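# Place blue foam block, or else cardboard box, on counter

## Task

Check whether a blue foam block lies on this room's floor. If one does, move it onto the counter; if not, move the cardboard box onto the counter. No other object may end up on the counter. The robot must not tip over or be left leaning, or the task fails. The placed object must stay on the counter without the robot supporting it.

## Robot and tools

Robot: a Hello Robot Stretch 4, about 1.6 m tall. It has an omni-wheel base (rim no farther than 0.23 m from the base origin), a lift on a vertical mast, one arm that telescopes forward, a three-joint wrist and a two-finger gripper. Loose objects may occasionally get bumped by something outside the robot.

Frames: the base frame sits on the floor under the base centre, x forward, y left, z up. The odometry frame is the base frame as it was when the scene began. hand_pose is reported in the base frame and marks a point between the open fingertips; with all wrist joints at zero its axes line up with the base frame. Its printed position may be somewhat off.

Tool execute_actions: argument "actions" is a list holding exactly one action, or empty (then it only reports state and images). Optional "cameras": names from head_camera, head_left_camera, head_right_camera, wrist_camera, all; omitted, null or ["all"] gives every camera, [] gives none, an unknown name rejects the call. One action contains "base", "joints" or both, optionally with "pace" and "contact_limits"; alternatively it contains only "end_of_arm". All motions in an action begin together and may finish at different moments.

"base" holds a single relative command, measured from where the base last reported itself: {"translate_m": d} drives straight, forward positive, -2 to 2 m; {"strafe_m": d} slides sideways, left positive, -2 to 2 m; {"rotate_rad": d} spins in place, counter-clockwise (left) positive, -3.2 to 3.2 rad. These are offsets, not poses.

"joints" is one object keyed by joint name with absolute targets (not offsets): lift_m 0 to 1.2 m; arm_m 0 to 0.55 m extension; wrist_yaw_rad -1.134 to 4.276 (0 forward, positive turns left, 3.14 stowed back, above 3.4 the arm may obstruct); wrist_pitch_rad -1.117 to 4.259 (0 level, 1.57 pointing down); wrist_roll_rad -1.117 to 4.259 (0 keeps fingers level, positive turns clockwise viewed from behind); gripper_m -0.038 to 0.141, the fingertip gap in metres (negative means the fingers press together). Done tolerances: lift and arm ±0.004, yaw and roll ±0.02, pitch ±0.05, gripper ±0.004. Targets outside a joint range get clamped and the result notes it; any other bad value or unknown key rejects the whole call with no motion. A joint or base not mentioned may still be driving toward its previous target, unreported.

"pace": "slow", "default", "fast" or "max" (default if omitted). Base top speeds 0.1/0.3/0.4/0.6 m/s and 1/2/3/4 rad/s respectively; with the lift above 0.2 these drop, down to 0.3 m/s and 1 rad/s at lift 1.2. "contact_limits": only {"arm_m": value}, 0 (gentlest) to 0.75 (firmest), default 0.5; the arm halts when it pushes harder. {"end_of_arm": "enable_torque"} revives wrist or gripper motors that shut off, holding them where they are.

To unfold the wrist at scene start, send lift_m 0.4 together with wrist_yaw_rad 0.

Tool wait: {"seconds": 0 to 10}; commands nothing, returns state and images. Tool zoom_image: {"camera": name, "region": [x0, y0, x1, y1]} in pixels of that camera's latest full image, top-left origin, at most 504 by 504. Tool finished_scene: {"scene": current scene number}; final, and reports success. Its result gives the next task. Answering without any tool call ends everything.

Cameras: head_camera (420x560) on the mast top looks forward and down; turn the base to aim it. head_left_camera and head_right_camera (fisheye, 420x672) look more steeply down and show the base and arm. wrist_camera (616x392) looks along the fingers, fingertips near the bottom.

Result lines: base_status and joint_status tell how each motion ended: "done" (for the base, wheels turned the full amount even if slipping), "off_target" (stopped short, may keep pushing), "contact_stop_at_<key>" (blocked; that part goes slack, a slack lift may sag under load, slack wheels may roll), "limit_stop_at_<name>", "time_out", "torque_fault". After those stops the old target is dropped. "limit_stop_at_tilt" means lean over 6 degrees: lift, arm and wheels go slack until it eases. "limit_stop_at_own_body" means a joint was about to hit the robot; moving away still works; likely when pitch is below -0.2 and roll below -0.4 or above 4. on_its_own lists things not commanded this call; "held at" is the held target. lidar_m: 12 horizontal distances from base origin, 30-degree sectors starting straight ahead and going counter-clockwise (4th left, 7th behind, 10th right); "-" is nothing seen or closer than 0.25 m; covers roughly 0.15 m up to robot height, may miss clear items, thin legs, things behind. wrist_depth_mm: 7x7 grid of median depths in mm from top left, 100 to 2000, "-" unknown. base_odometry counts wheel rotation (slip counts as travel), heading -3.142 to 3.142, left positive. If turned_by_wheels and turned_by_imu differ by over about 0.1 rad, the base probably hit or slipped and heading error is about their difference. base_tilt in degrees, forward and right positive, with a fixed offset up to about 1.5. motor_effort: percent of maximum, positive toward higher joint values, bracket shows the last action's peak; readings carry fixed bias and noise. Wheel motors wheel_0, wheel_1, wheel_2 positive means turning right.

Gripping: command gripper_m under the object's width; squeezing tighter pulls the object toward the wrist by up to a third of the shortfall. Neither the reading nor "done" proves a grasp; with a command of 0 or above, a firm hold changes the gripper_m effort clearly. A load in a level gripper shifts wrist_pitch_rad effort away from 0. If fingertips jam on a surface beneath, raise the lift.

Avoid: dropping, slamming or shoving objects hard; wrist torque faults (pressing the gripper into things, or over about 2 kg in a level gripper); turning or driving with over 1 kg held and arm_m above 0.2, especially at fast paces; steady hard pushes or pulls with a high gripper or high contact limit, which can tip the robot. Shorter robot motion is better.

Each tool is called after "Call:" as name(argument=value, ...) on one line, values as JSON.

## Session

Call:
execute_actions(actions=[])

Scene clock: 0.00 s.
base_odometry: x=+0.000 y=+0.000 heading=+0.000 (m, m, rad; odometry frame)
turned_by_wheels: +0.000 (rad since the last result)
turned_by_imu: +0.000 (rad since the last result)
base_tilt: forward=-0.3 right=-0.2 (deg)
lidar_m: 2.05 1.12 1.15 1.42 2.16 2.20 2.83 0.90 0.94 1.20 1.54 1.60
base_status: not commanded
joint_positions: lift_m=+0.246 arm_m=+0.002 wrist_yaw_rad=+3.138 wrist_pitch_rad=-0.012 wrist_roll_rad=+0.011 gripper_m=+0.057
joint_status: not commanded
motor_effort: lift_m=+20 arm_m=+0 wrist_yaw_rad=-1 wrist_pitch_rad=-4 wrist_roll_rad=-1 gripper_m=-2 wheel_0=+1 wheel_1=+0 wheel_2=-1 (%)
hand_pose: x=-0.1149 y=+0.0883 z=+0.4279 quat_wxyz=(+0.002, +0.006, +0.005, +1.000) (m; base frame)
wrist_depth_mm: - 138 - - - - 1983 / - 124 164 - - - 1983 / - 118 154 - - - 1983 / 108 135 196 - - - - / 134 991 - - - - 1921 / 891 1008 210 1921 213 1983 1808 / 878 960 1160 1229 1138 1229 1255
pictures: head_camera, head_left_camera, head_right_camera, wrist_camera
Images, in order (width x height): head_camera 420x560, head_left_camera 420x672, head_right_camera 420x672, wrist_camera 616x392.

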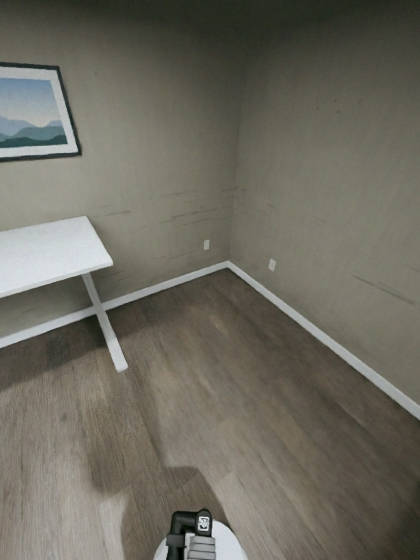

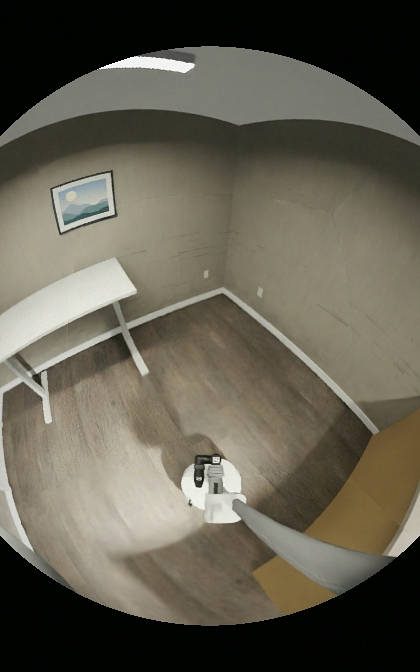

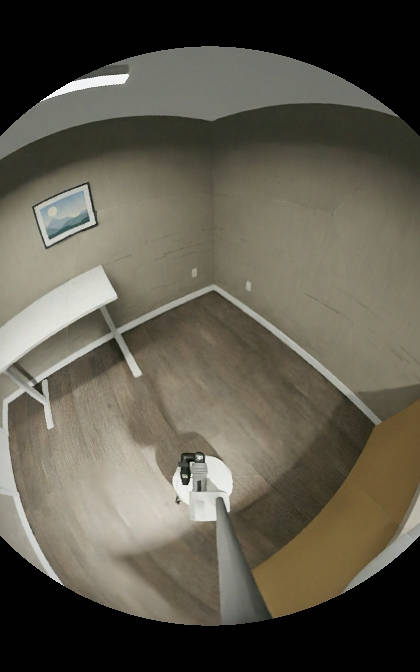

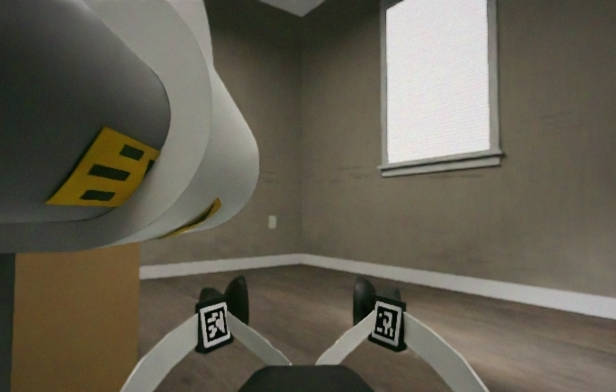

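Call:
execute_actions(actions=[{"base":{"rotate_rad":3.0},"joints":{"lift_m":0.4,"wrist_yaw_rad":0},"pace":"fast"}], cameras=["head_left_camera"])

Call:
execute_actions(actions=[{"base":{"translate_m":1.8},"pace":"max"}], cameras=[])

Call:
execute_actions(actions=[{"base":{"rotate_rad":1.7},"pace":"fast"}])

Scene clock: 2.63 s.
base_odometry: x=+0.000 y=+0.000 heading=+3.000 (m, m, rad; odometry frame)
turned_by_wheels: +3.000 (rad since the last result)
turned_by_imu: +3.086 (rad since the last result)
base_tilt: forward=-0.4 right=-0.2 (deg)
lidar_m: 2.54 0.88 0.93 1.10 1.55 1.56 1.88 1.12 1.14 1.34 2.16 2.18
base_status: done
joint_positions: lift_m=+0.400 arm_m=+0.002 wrist_yaw_rad=+0.000 wrist_pitch_rad=-0.012 wrist_roll_rad=+0.011 gripper_m=+0.057
joint_status: all done
motor_effort: lift_m=+22(26) arm_m=-1(1) wrist_yaw_rad=-2(9) wrist_pitch_rad=-4(4) wrist_roll_rad=-1(1) gripper_m=-4(5) wheel_0=-1(10) wheel_1=+1(10) wheel_2=+0(13) (%)
hand_pose: x=+0.4619 y=-0.0873 z=+0.5816 quat_wxyz=(+1.000, +0.005, -0.006, +0.000) (m; base frame)
wrist_depth_mm: - - - - - - 1708 / - - - - - 1983 1708 / - - - - - - 1708 / - - - - - 1983 1708 / - - - - - 1983 1661 / - - 209 - 213 1921 1661 / 1618 1499 1464 1618 1464 1618 1576
pictures: head_left_camera
Images, in order (width x height): head_left_camera 420x672.

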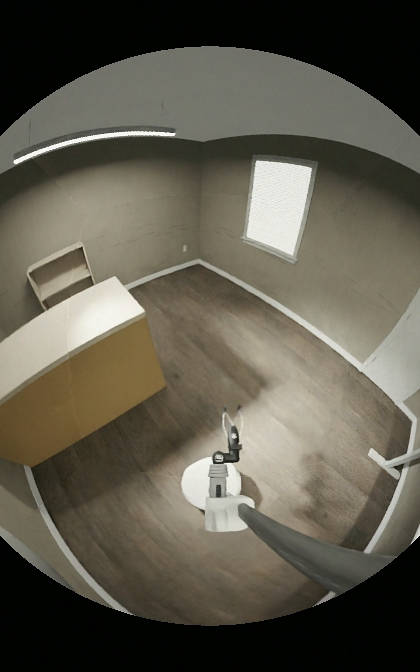

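Scene clock: 7.43 s.
base_odometry: x=-1.782 y=+0.254 heading=+3.000 (m, m, rad; odometry frame)
turned_by_wheels: +0.000 (rad since the last result)
turned_by_imu: +0.006 (rad since the last result)
base_tilt: forward=-0.3 right=-0.2 (deg)
lidar_m: 1.13 1.44 1.45 1.59 0.94 0.94 3.34 2.45 1.77 1.06 0.90 0.90
base_status: done
joint_positions: lift_m=+0.400 arm_m=+0.002 wrist_yaw_rad=+0.000 wrist_pitch_rad=-0.012 wrist_roll_rad=+0.011 gripper_m=+0.057
joint_status: not commanded
motor_effort: lift_m=+22(22) arm_m=-1(1) wrist_yaw_rad=-1(3) wrist_pitch_rad=-4(5) wrist_roll_rad=-1(0) gripper_m=-3(0) wheel_0=+1(10) wheel_1=+0(8) wheel_2=+1(12) (%)
hand_pose: x=+0.4618 y=-0.0874 z=+0.5816 quat_wxyz=(+1.000, +0.005, -0.006, +0.000) (m; base frame)
wrist_depth_mm: 1182 1366 1464 1138 891 723 640 / 1160 1397 1499 1098 891 732 627 / 1160 1397 1499 1118 878 715 627 / 1160 1308 1464 1098 878 732 640 / 1182 1336 1464 1118 891 732 640 / 1160 1336 210 1078 212 723 627 / 1160 1255 1336 1025 842 691 627
pictures: none
No camera images: the call's "cameras" was empty. Leave "cameras" out to get every camera's image.

Scene clock: 9.23 s.
base_odometry: x=-1.782 y=+0.254 heading=-1.583 (m, m, rad; odometry frame)
turned_by_wheels: +1.700 (rad since the last result)
turned_by_imu: +1.749 (rad since the last result)
base_tilt: forward=-0.3 right=-0.2 (deg)
lidar_m: 1.59 0.92 0.97 2.65 2.44 1.45 0.98 0.90 0.91 1.28 1.45 1.51
base_status: done
joint_positions: lift_m=+0.400 arm_m=+0.002 wrist_yaw_rad=+0.000 wrist_pitch_rad=-0.012 wrist_roll_rad=+0.011 gripper_m=+0.057
joint_status: not commanded
motor_effort: lift_m=+22(22) arm_m=-1(1) wrist_yaw_rad=-2(2) wrist_pitch_rad=-4(5) wrist_roll_rad=-1(1) gripper_m=-2(3) wheel_0=-1(11) wheel_1=+1(6) wheel_2=+1(11) (%)
hand_pose: x=+0.4618 y=-0.0874 z=+0.5816 quat_wxyz=(+1.000, +0.005, -0.006, +0.000) (m; base frame)
wrist_depth_mm: - - - - 1756 1430 1160 / - - - - 1661 1397 1160 / - - - 1983 1499 1397 1160 / - - - - 1499 1397 1160 / - - - - 1464 1366 1138 / - - 211 1983 213 1366 1138 / 1464 1464 1499 1618 1397 1308 1138
pictures: head_camera, head_left_camera, head_right_camera, wrist_camera
Images, in order (width x height): head_camera 420x560, head_left_camera 420x672, head_right_camera 420x672, wrist_camera 616x392.

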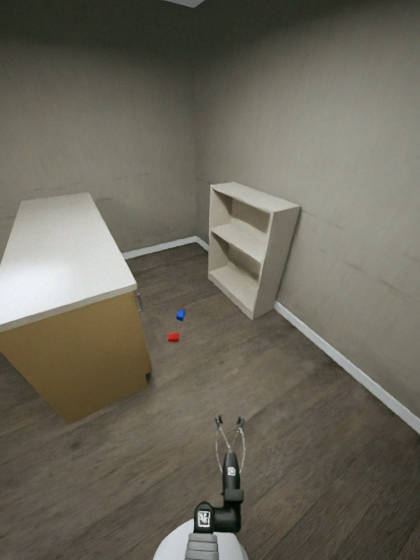

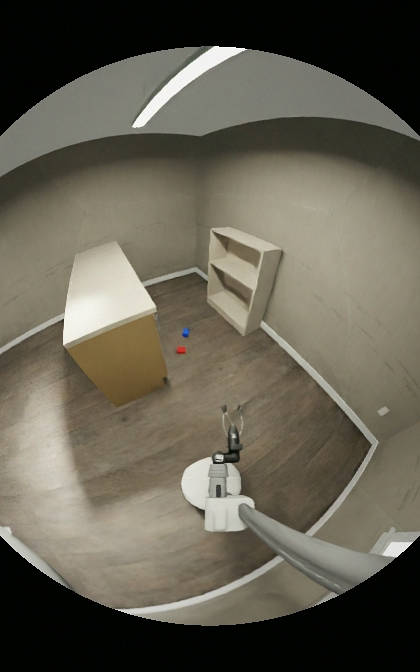

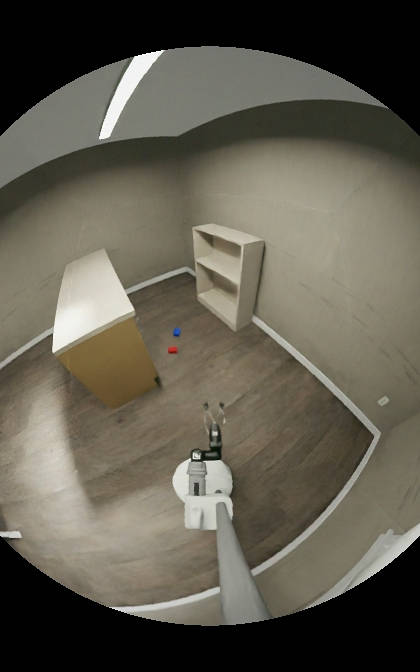

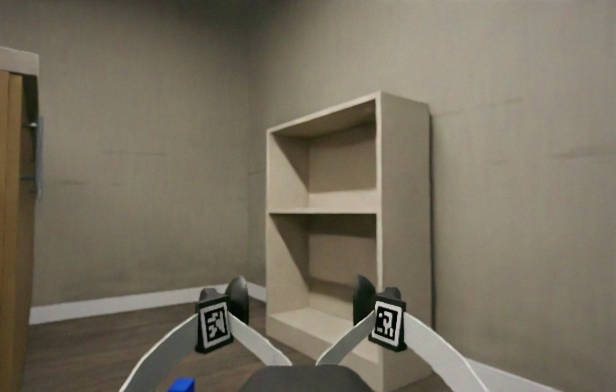

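Call:
execute_actions(actions=[{"base":{"translate_m":1.0},"joints":{"wrist_pitch_rad":1.57,"gripper_m":0.13,"arm_m":0.2},"pace":"max"}], cameras=[])

Call:
execute_actions(actions=[{"base":{"rotate_rad":0.64},"joints":{"arm_m":0.36},"pace":"fast"}], cameras=["head_camera","wrist_camera"])

Scene clock: 12.90 s.
base_odometry: x=-1.794 y=-0.746 heading=-1.583 (m, m, rad; odometry frame)
turned_by_wheels: +0.000 (rad since the last result)
turned_by_imu: +0.003 (rad since the last result)
base_tilt: forward=-0.3 right=-0.2 (deg)
lidar_m: 0.82 1.94 0.57 0.39 0.37 2.76 1.88 1.75 1.42 0.95 0.89 0.64
base_status: done
joint_positions: lift_m=+0.400 arm_m=+0.199 wrist_yaw_rad=+0.000 wrist_pitch_rad=+1.570 wrist_roll_rad=+0.011 gripper_m=+0.130
joint_status: all done
motor_effort: lift_m=+22(22) arm_m=+7(9) wrist_yaw_rad=-1(0) wrist_pitch_rad=+3(9) wrist_roll_rad=+1(0) gripper_m=+3(6) wheel_0=+0(9) wheel_1=-1(9) wheel_2=+3(16) (%)
hand_pose: x=+0.3699 y=-0.0874 z=+0.2896 quat_wxyz=(+0.707, +0.004, +0.707, -0.004) (m; base frame)
wrist_depth_mm: 512 517 517 521 525 459 427 / 512 512 517 521 525 525 436 / 508 517 512 521 521 530 530 / 508 512 512 517 521 525 525 / 500 508 517 512 521 521 525 / 504 216 508 517 512 517 525 / 500 504 508 153 512 517 521
pictures: none
No camera images: the call's "cameras" was empty. Leave "cameras" out to get every camera's image.

Scene clock: 14.23 s.
base_odometry: x=-1.794 y=-0.746 heading=-0.943 (m, m, rad; odometry frame)
turned_by_wheels: +0.640 (rad since the last result)
turned_by_imu: +0.658 (rad since the last result)
base_tilt: forward=-0.3 right=-0.2 (deg)
lidar_m: 1.19 0.49 0.38 0.63 2.40 1.79 1.77 1.24 0.95 0.78 0.63 0.86
base_status: done
joint_positions: lift_m=+0.400 arm_m=+0.359 wrist_yaw_rad=+0.000 wrist_pitch_rad=+1.570 wrist_roll_rad=+0.011 gripper_m=+0.130
joint_status: all done
motor_effort: lift_m=+22(22) arm_m=+7(9) wrist_yaw_rad=-2(2) wrist_pitch_rad=+3(2) wrist_roll_rad=+1(1) gripper_m=+0(2) wheel_0=+0(10) wheel_1=+2(9) wheel_2=+0(8) (%)
hand_pose: x=+0.5299 y=-0.0874 z=+0.2896 quat_wxyz=(+0.707, +0.004, +0.707, -0.004) (m; base frame)
wrist_depth_mm: 512 517 521 521 530 530 535 / 508 517 517 525 525 525 535 / 508 517 517 517 521 525 525 / 512 512 517 512 521 525 525 / 500 508 512 517 512 521 530 / 504 216 512 517 517 517 521 / 500 459 508 153 512 521 521
pictures: head_camera, wrist_camera
Images, in order (width x height): head_camera 420x560, wrist_camera 616x392.

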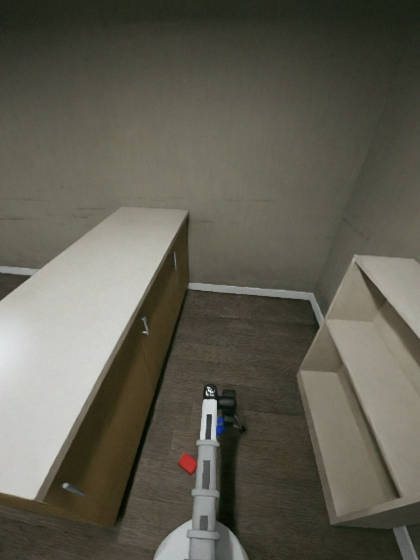

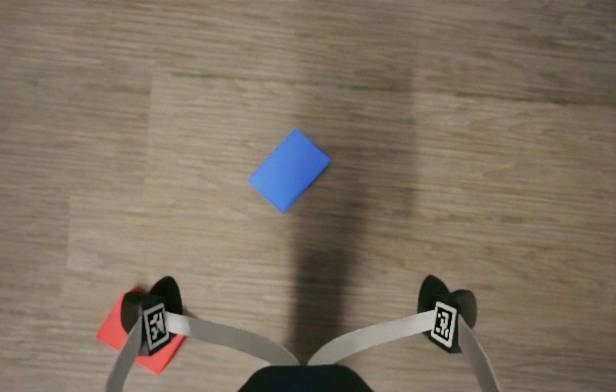

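Call:
execute_actions(actions=[{"base":{"rotate_rad":0.025},"joints":{"arm_m":0.445,"wrist_roll_rad":0.78,"lift_m":0.2},"pace":"fast"}], cameras=["wrist_camera"])

Scene clock: 16.10 s.
base_odometry: x=-1.794 y=-0.746 heading=-0.918 (m, m, rad; odometry frame)
turned_by_wheels: +0.025 (rad since the last result)
turned_by_imu: +0.026 (rad since the last result)
base_tilt: forward=-0.3 right=-0.2 (deg)
lidar_m: 1.10 0.48 0.36 0.68 2.40 1.76 1.74 1.23 0.92 0.74 0.64 0.94
base_status: done
joint_positions: lift_m=+0.200 arm_m=+0.444 wrist_yaw_rad=+0.000 wrist_pitch_rad=+1.570 wrist_roll_rad=+0.780 gripper_m=+0.130
joint_status: all done
motor_effort: lift_m=+18(20) arm_m=+7(8) wrist_yaw_rad=-2(2) wrist_pitch_rad=+2(1) wrist_roll_rad=+0(5) gripper_m=+1(0) wheel_0=+0(6) wheel_1=+1(5) wheel_2=+2(8) (%)
hand_pose: x=+0.6148 y=-0.0874 z=+0.0900 quat_wxyz=(+0.654, +0.269, +0.654, -0.269) (m; base frame)
wrist_depth_mm: 310 314 315 319 324 324 327 / 307 310 314 317 320 324 327 / 307 310 314 315 319 322 325 / 304 307 312 314 317 319 322 / 304 307 310 267 317 320 320 / 303 216 264 266 314 317 320 / 301 303 304 153 312 314 317
pictures: wrist_camera
Images, in order (width x height): wrist_camera 616x392.

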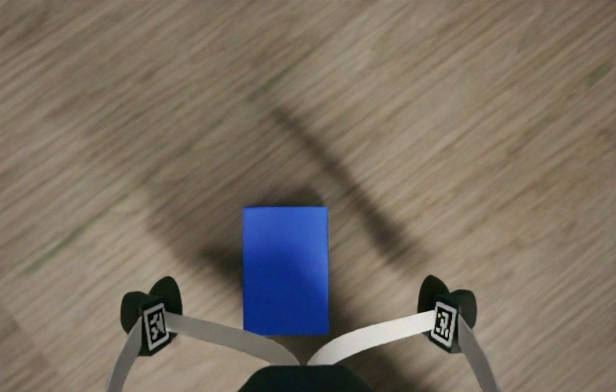

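Call:
execute_actions(actions=[{"joints":{"arm_m":0.46,"lift_m":0.14}}], cameras=[])

Call:
execute_actions(actions=[{"joints":{"gripper_m":0.02}}], cameras=["wrist_camera"])

Call:
execute_actions(actions=[{"joints":{"lift_m":1.15},"pace":"fast"}], cameras=["wrist_camera"])

Call:
execute_actions(actions=[{"base":{"rotate_rad":1.0}}])

Scene clock: 17.53 s.
base_odometry: x=-1.794 y=-0.746 heading=-0.918 (m, m, rad; odometry frame)
turned_by_wheels: +0.000 (rad since the last result)
turned_by_imu: +0.000 (rad since the last result)
base_tilt: forward=-0.3 right=-0.2 (deg)
lidar_m: 1.14 0.47 0.38 0.69 2.34 1.80 1.75 1.24 0.91 0.76 0.64 0.94
base_status: not commanded
joint_positions: lift_m=+0.140 arm_m=+0.459 wrist_yaw_rad=+0.000 wrist_pitch_rad=+1.570 wrist_roll_rad=+0.780 gripper_m=+0.130
joint_status: all done
motor_effort: lift_m=+17(17) arm_m=+7(8) wrist_yaw_rad=-1(1) wrist_pitch_rad=+1(3) wrist_roll_rad=+0(3) gripper_m=+3(0) wheel_0=+0(0) wheel_1=+1(1) wheel_2=+2(2) (%)
hand_pose: x=+0.6298 y=-0.0874 z=+0.0300 quat_wxyz=(+0.654, +0.269, +0.654, -0.269) (m; base frame)
wrist_depth_mm: 251 253 255 257 259 263 264 / 250 251 253 256 259 262 264 / 247 251 253 255 257 259 262 / 247 248 251 253 256 259 260 / 245 247 249 207 255 257 259 / 245 216 247 206 252 255 257 / 243 244 247 153 252 253 257
pictures: none
No camera images: the call's "cameras" was empty. Leave "cameras" out to get every camera's image.

Scene clock: 19.53 s.
base_odometry: x=-1.794 y=-0.746 heading=-0.918 (m, m, rad; odometry frame)
turned_by_wheels: +0.000 (rad since the last result)
turned_by_imu: +0.000 (rad since the last result)
base_tilt: forward=-0.3 right=-0.2 (deg)
lidar_m: 1.15 0.48 0.39 0.70 2.36 1.81 1.78 1.21 0.94 0.76 0.64 0.92
base_status: not commanded
joint_positions: lift_m=+0.140 arm_m=+0.459 wrist_yaw_rad=+0.000 wrist_pitch_rad=+1.570 wrist_roll_rad=+0.780 gripper_m=+0.021
joint_status: all done
motor_effort: lift_m=+17(17) arm_m=+8(8) wrist_yaw_rad=-1(2) wrist_pitch_rad=+2(2) wrist_roll_rad=+0(1) gripper_m=-20(19) wheel_0=+0(0) wheel_1=+0(1) wheel_2=+2(2) (%)
hand_pose: x=+0.6298 y=-0.0874 z=+0.0300 quat_wxyz=(+0.654, +0.269, +0.654, -0.269) (m; base frame)
wrist_depth_mm: 251 252 254 257 260 263 264 / 249 251 253 255 258 260 263 / 247 250 253 255 258 260 264 / 247 249 251 254 256 259 259 / 245 248 248 196 255 257 259 / 244 246 193 194 196 256 258 / 244 164 193 193 251 253 257
pictures: wrist_camera
Images, in order (width x height): wrist_camera 616x392.

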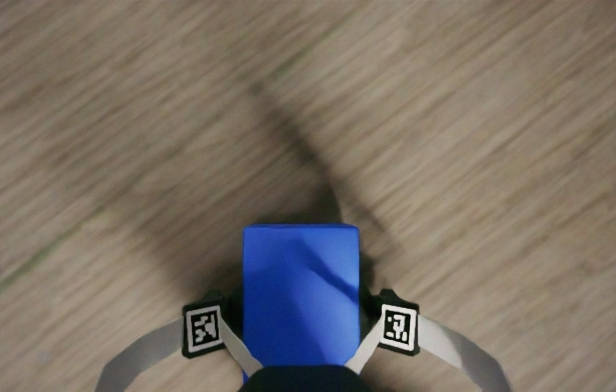

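Scene clock: 23.13 s.
base_odometry: x=-1.794 y=-0.746 heading=-0.918 (m, m, rad; odometry frame)
turned_by_wheels: +0.000 (rad since the last result)
turned_by_imu: +0.000 (rad since the last result)
base_tilt: forward=-0.3 right=-0.2 (deg)
lidar_m: 1.14 0.51 0.35 0.74 2.33 1.78 1.76 1.20 0.90 0.76 0.66 0.94
base_status: not commanded
joint_positions: lift_m=+1.150 arm_m=+0.459 wrist_yaw_rad=+0.000 wrist_pitch_rad=+1.570 wrist_roll_rad=+0.780 gripper_m=+0.021
joint_status: all done
motor_effort: lift_m=+23(26) arm_m=+7(7) wrist_yaw_rad=-2(1) wrist_pitch_rad=+1(1) wrist_roll_rad=+2(0) gripper_m=-22(22) wheel_0=+0(0) wheel_1=+1(1) wheel_2=+2(2) (%)
hand_pose: x=+0.6298 y=-0.0874 z=+1.0395 quat_wxyz=(+0.654, +0.269, +0.654, -0.269) (m; base frame)
wrist_depth_mm: 1281 1281 1308 1308 1229 1205 647 / 1281 1308 1281 1308 1281 1205 1078 / 1255 1255 1281 1308 1308 1229 1160 / 960 1255 1281 1308 1308 1336 1182 / 809 1255 1281 196 1308 1308 1308 / 699 931 193 195 196 1308 1336 / 609 164 193 194 1078 1060 1281
pictures: wrist_camera
Images, in order (width x height): wrist_camera 616x392.

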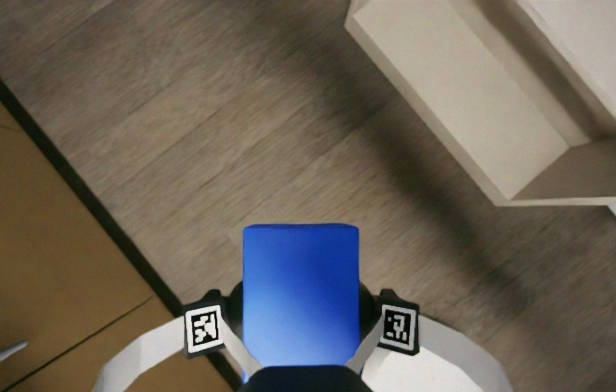

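Scene clock: 25.27 s.
base_odometry: x=-1.794 y=-0.746 heading=+0.082 (m, m, rad; odometry frame)
turned_by_wheels: +1.000 (rad since the last result)
turned_by_imu: +1.028 (rad since the last result)
base_tilt: forward=-0.3 right=-0.2 (deg)
lidar_m: 0.39 0.60 2.43 1.81 1.72 1.28 0.94 0.84 0.63 0.92 1.27 0.52
base_status: done
joint_positions: lift_m=+1.150 arm_m=+0.459 wrist_yaw_rad=+0.000 wrist_pitch_rad=+1.570 wrist_roll_rad=+0.780 gripper_m=+0.021
joint_status: not commanded
motor_effort: lift_m=+23(23) arm_m=+7(7) wrist_yaw_rad=-1(1) wrist_pitch_rad=+2(1) wrist_roll_rad=+0(1) gripper_m=-20(22) wheel_0=-2(13) wheel_1=-1(8) wheel_2=-1(9) (%)
hand_pose: x=+0.6299 y=-0.0874 z=+1.0395 quat_wxyz=(+0.654, +0.269, +0.654, -0.269) (m; base frame)
wrist_depth_mm: 349 351 355 359 364 368 1366 / 345 349 353 359 359 364 1336 / 345 351 351 357 362 364 1336 / 343 347 351 353 359 1308 1308 / 342 347 347 195 355 1308 1308 / 340 343 194 195 196 1308 1308 / 340 164 193 194 351 1078 1308
pictures: head_camera, head_left_camera, head_right_camera, wrist_camera
Images, in order (width x height): head_camera 420x560, head_left_camera 420x672, head_right_camera 420x672, wrist_camera 616x392.

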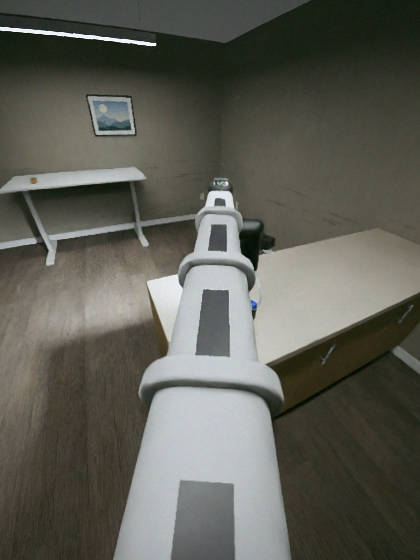

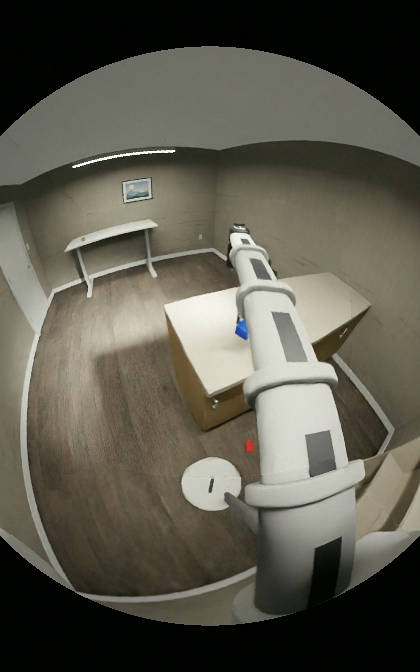

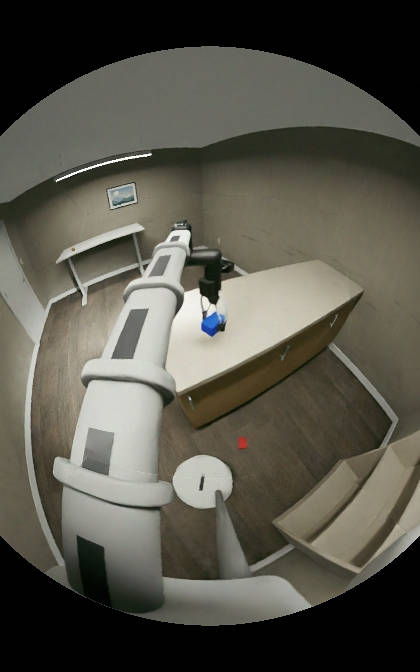

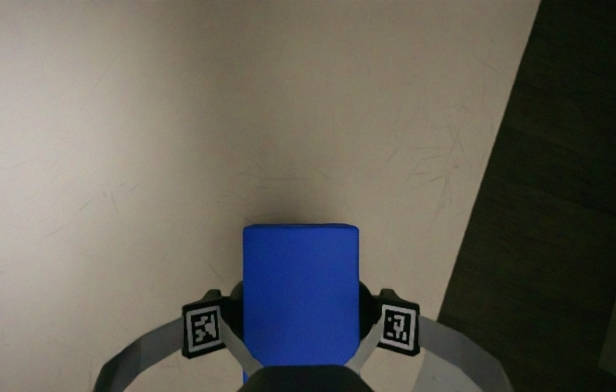

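Call:
execute_actions(actions=[{"joints":{"arm_m":0.52,"lift_m":1.053}}], cameras=[])

Call:
execute_actions(actions=[{"joints":{"gripper_m":0.11}}], cameras=[])

Call:
execute_actions(actions=[{"joints":{"lift_m":1.15},"pace":"fast"}], cameras=["wrist_camera"])

Call:
finished_scene(scene=1)

Scene clock: 26.93 s.
base_odometry: x=-1.794 y=-0.746 heading=+0.082 (m, m, rad; odometry frame)
turned_by_wheels: +0.000 (rad since the last result)
turned_by_imu: +0.000 (rad since the last result)
base_tilt: forward=-0.3 right=-0.2 (deg)
lidar_m: 0.37 0.58 2.43 1.81 1.73 1.27 0.91 0.85 0.65 0.89 1.26 0.51
base_status: not commanded
joint_positions: lift_m=+1.053 arm_m=+0.519 wrist_yaw_rad=+0.000 wrist_pitch_rad=+1.570 wrist_roll_rad=+0.780 gripper_m=+0.021
joint_status: all done
motor_effort: lift_m=+17(21) arm_m=+8(8) wrist_yaw_rad=-1(1) wrist_pitch_rad=+2(2) wrist_roll_rad=+2(0) gripper_m=-21(24) wheel_0=-2(2) wheel_1=-1(1) wheel_2=-1(1) (%)
hand_pose: x=+0.6898 y=-0.0874 z=+0.9430 quat_wxyz=(+0.654, +0.269, +0.654, -0.269) (m; base frame)
wrist_depth_mm: 253 255 258 260 263 265 267 / 251 254 256 258 262 265 266 / 250 253 254 257 259 263 265 / 249 252 253 256 258 262 263 / 249 250 252 196 258 259 262 / 247 249 193 194 196 258 260 / 246 164 193 193 255 255 1205
pictures: none
No camera images: the call's "cameras" was empty. Leave "cameras" out to get every camera's image.

Scene clock: 28.67 s.
base_odometry: x=-1.794 y=-0.746 heading=+0.082 (m, m, rad; odometry frame)
turned_by_wheels: +0.000 (rad since the last result)
turned_by_imu: +0.000 (rad since the last result)
base_tilt: forward=-0.3 right=-0.2 (deg)
lidar_m: 0.39 0.59 2.44 1.79 1.73 1.29 0.94 0.86 0.66 0.90 1.27 0.50
base_status: not commanded
joint_positions: lift_m=+1.053 arm_m=+0.519 wrist_yaw_rad=+0.000 wrist_pitch_rad=+1.570 wrist_roll_rad=+0.780 gripper_m=+0.110
joint_status: all done
motor_effort: lift_m=+17(17) arm_m=+7(7) wrist_yaw_rad=-1(2) wrist_pitch_rad=+2(2) wrist_roll_rad=+0(1) gripper_m=+1(16) wheel_0=-2(2) wheel_1=-1(1) wheel_2=-1(1) (%)
hand_pose: x=+0.6898 y=-0.0874 z=+0.9430 quat_wxyz=(+0.654, +0.269, +0.654, -0.269) (m; base frame)
wrist_depth_mm: 252 254 257 260 264 266 268 / 251 253 256 258 263 264 267 / 250 253 255 258 262 263 265 / 249 251 255 256 259 262 264 / 248 251 252 210 257 259 263 / 246 249 215 209 220 259 262 / 245 247 249 208 255 258 1205
pictures: none
No camera images: the call's "cameras" was empty. Leave "cameras" out to get every camera's image.

Scene clock: 29.83 s.
base_odometry: x=-1.794 y=-0.746 heading=+0.082 (m, m, rad; odometry frame)
turned_by_wheels: +0.000 (rad since the last result)
turned_by_imu: +0.000 (rad since the last result)
base_tilt: forward=-0.3 right=-0.2 (deg)
lidar_m: 0.38 0.59 2.45 1.80 1.72 1.28 0.94 0.86 0.64 0.88 1.25 0.53
base_status: not commanded
joint_positions: lift_m=+1.150 arm_m=+0.519 wrist_yaw_rad=+0.000 wrist_pitch_rad=+1.570 wrist_roll_rad=+0.780 gripper_m=+0.110
joint_status: all done
motor_effort: lift_m=+23(24) arm_m=+7(8) wrist_yaw_rad=-2(2) wrist_pitch_rad=+2(2) wrist_roll_rad=+2(2) gripper_m=+0(1) wheel_0=-2(2) wheel_1=-1(1) wheel_2=-1(1) (%)
hand_pose: x=+0.6898 y=-0.0874 z=+1.0395 quat_wxyz=(+0.654, +0.269, +0.654, -0.269) (m; base frame)
wrist_depth_mm: 347 355 357 362 364 368 368 / 345 351 353 357 359 362 1336 / 345 349 353 357 359 362 1336 / 345 349 351 355 357 359 1308 / 342 345 347 307 355 359 1308 / 342 343 347 306 221 357 1308 / 342 342 345 349 351 353 1308
pictures: wrist_camera
Images, in order (width x height): wrist_camera 616x392.

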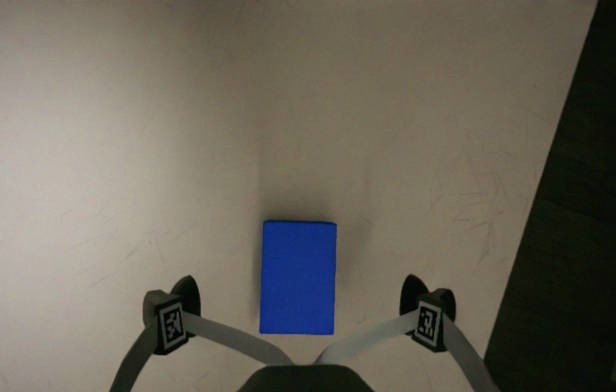

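The scene is finished: the task was done.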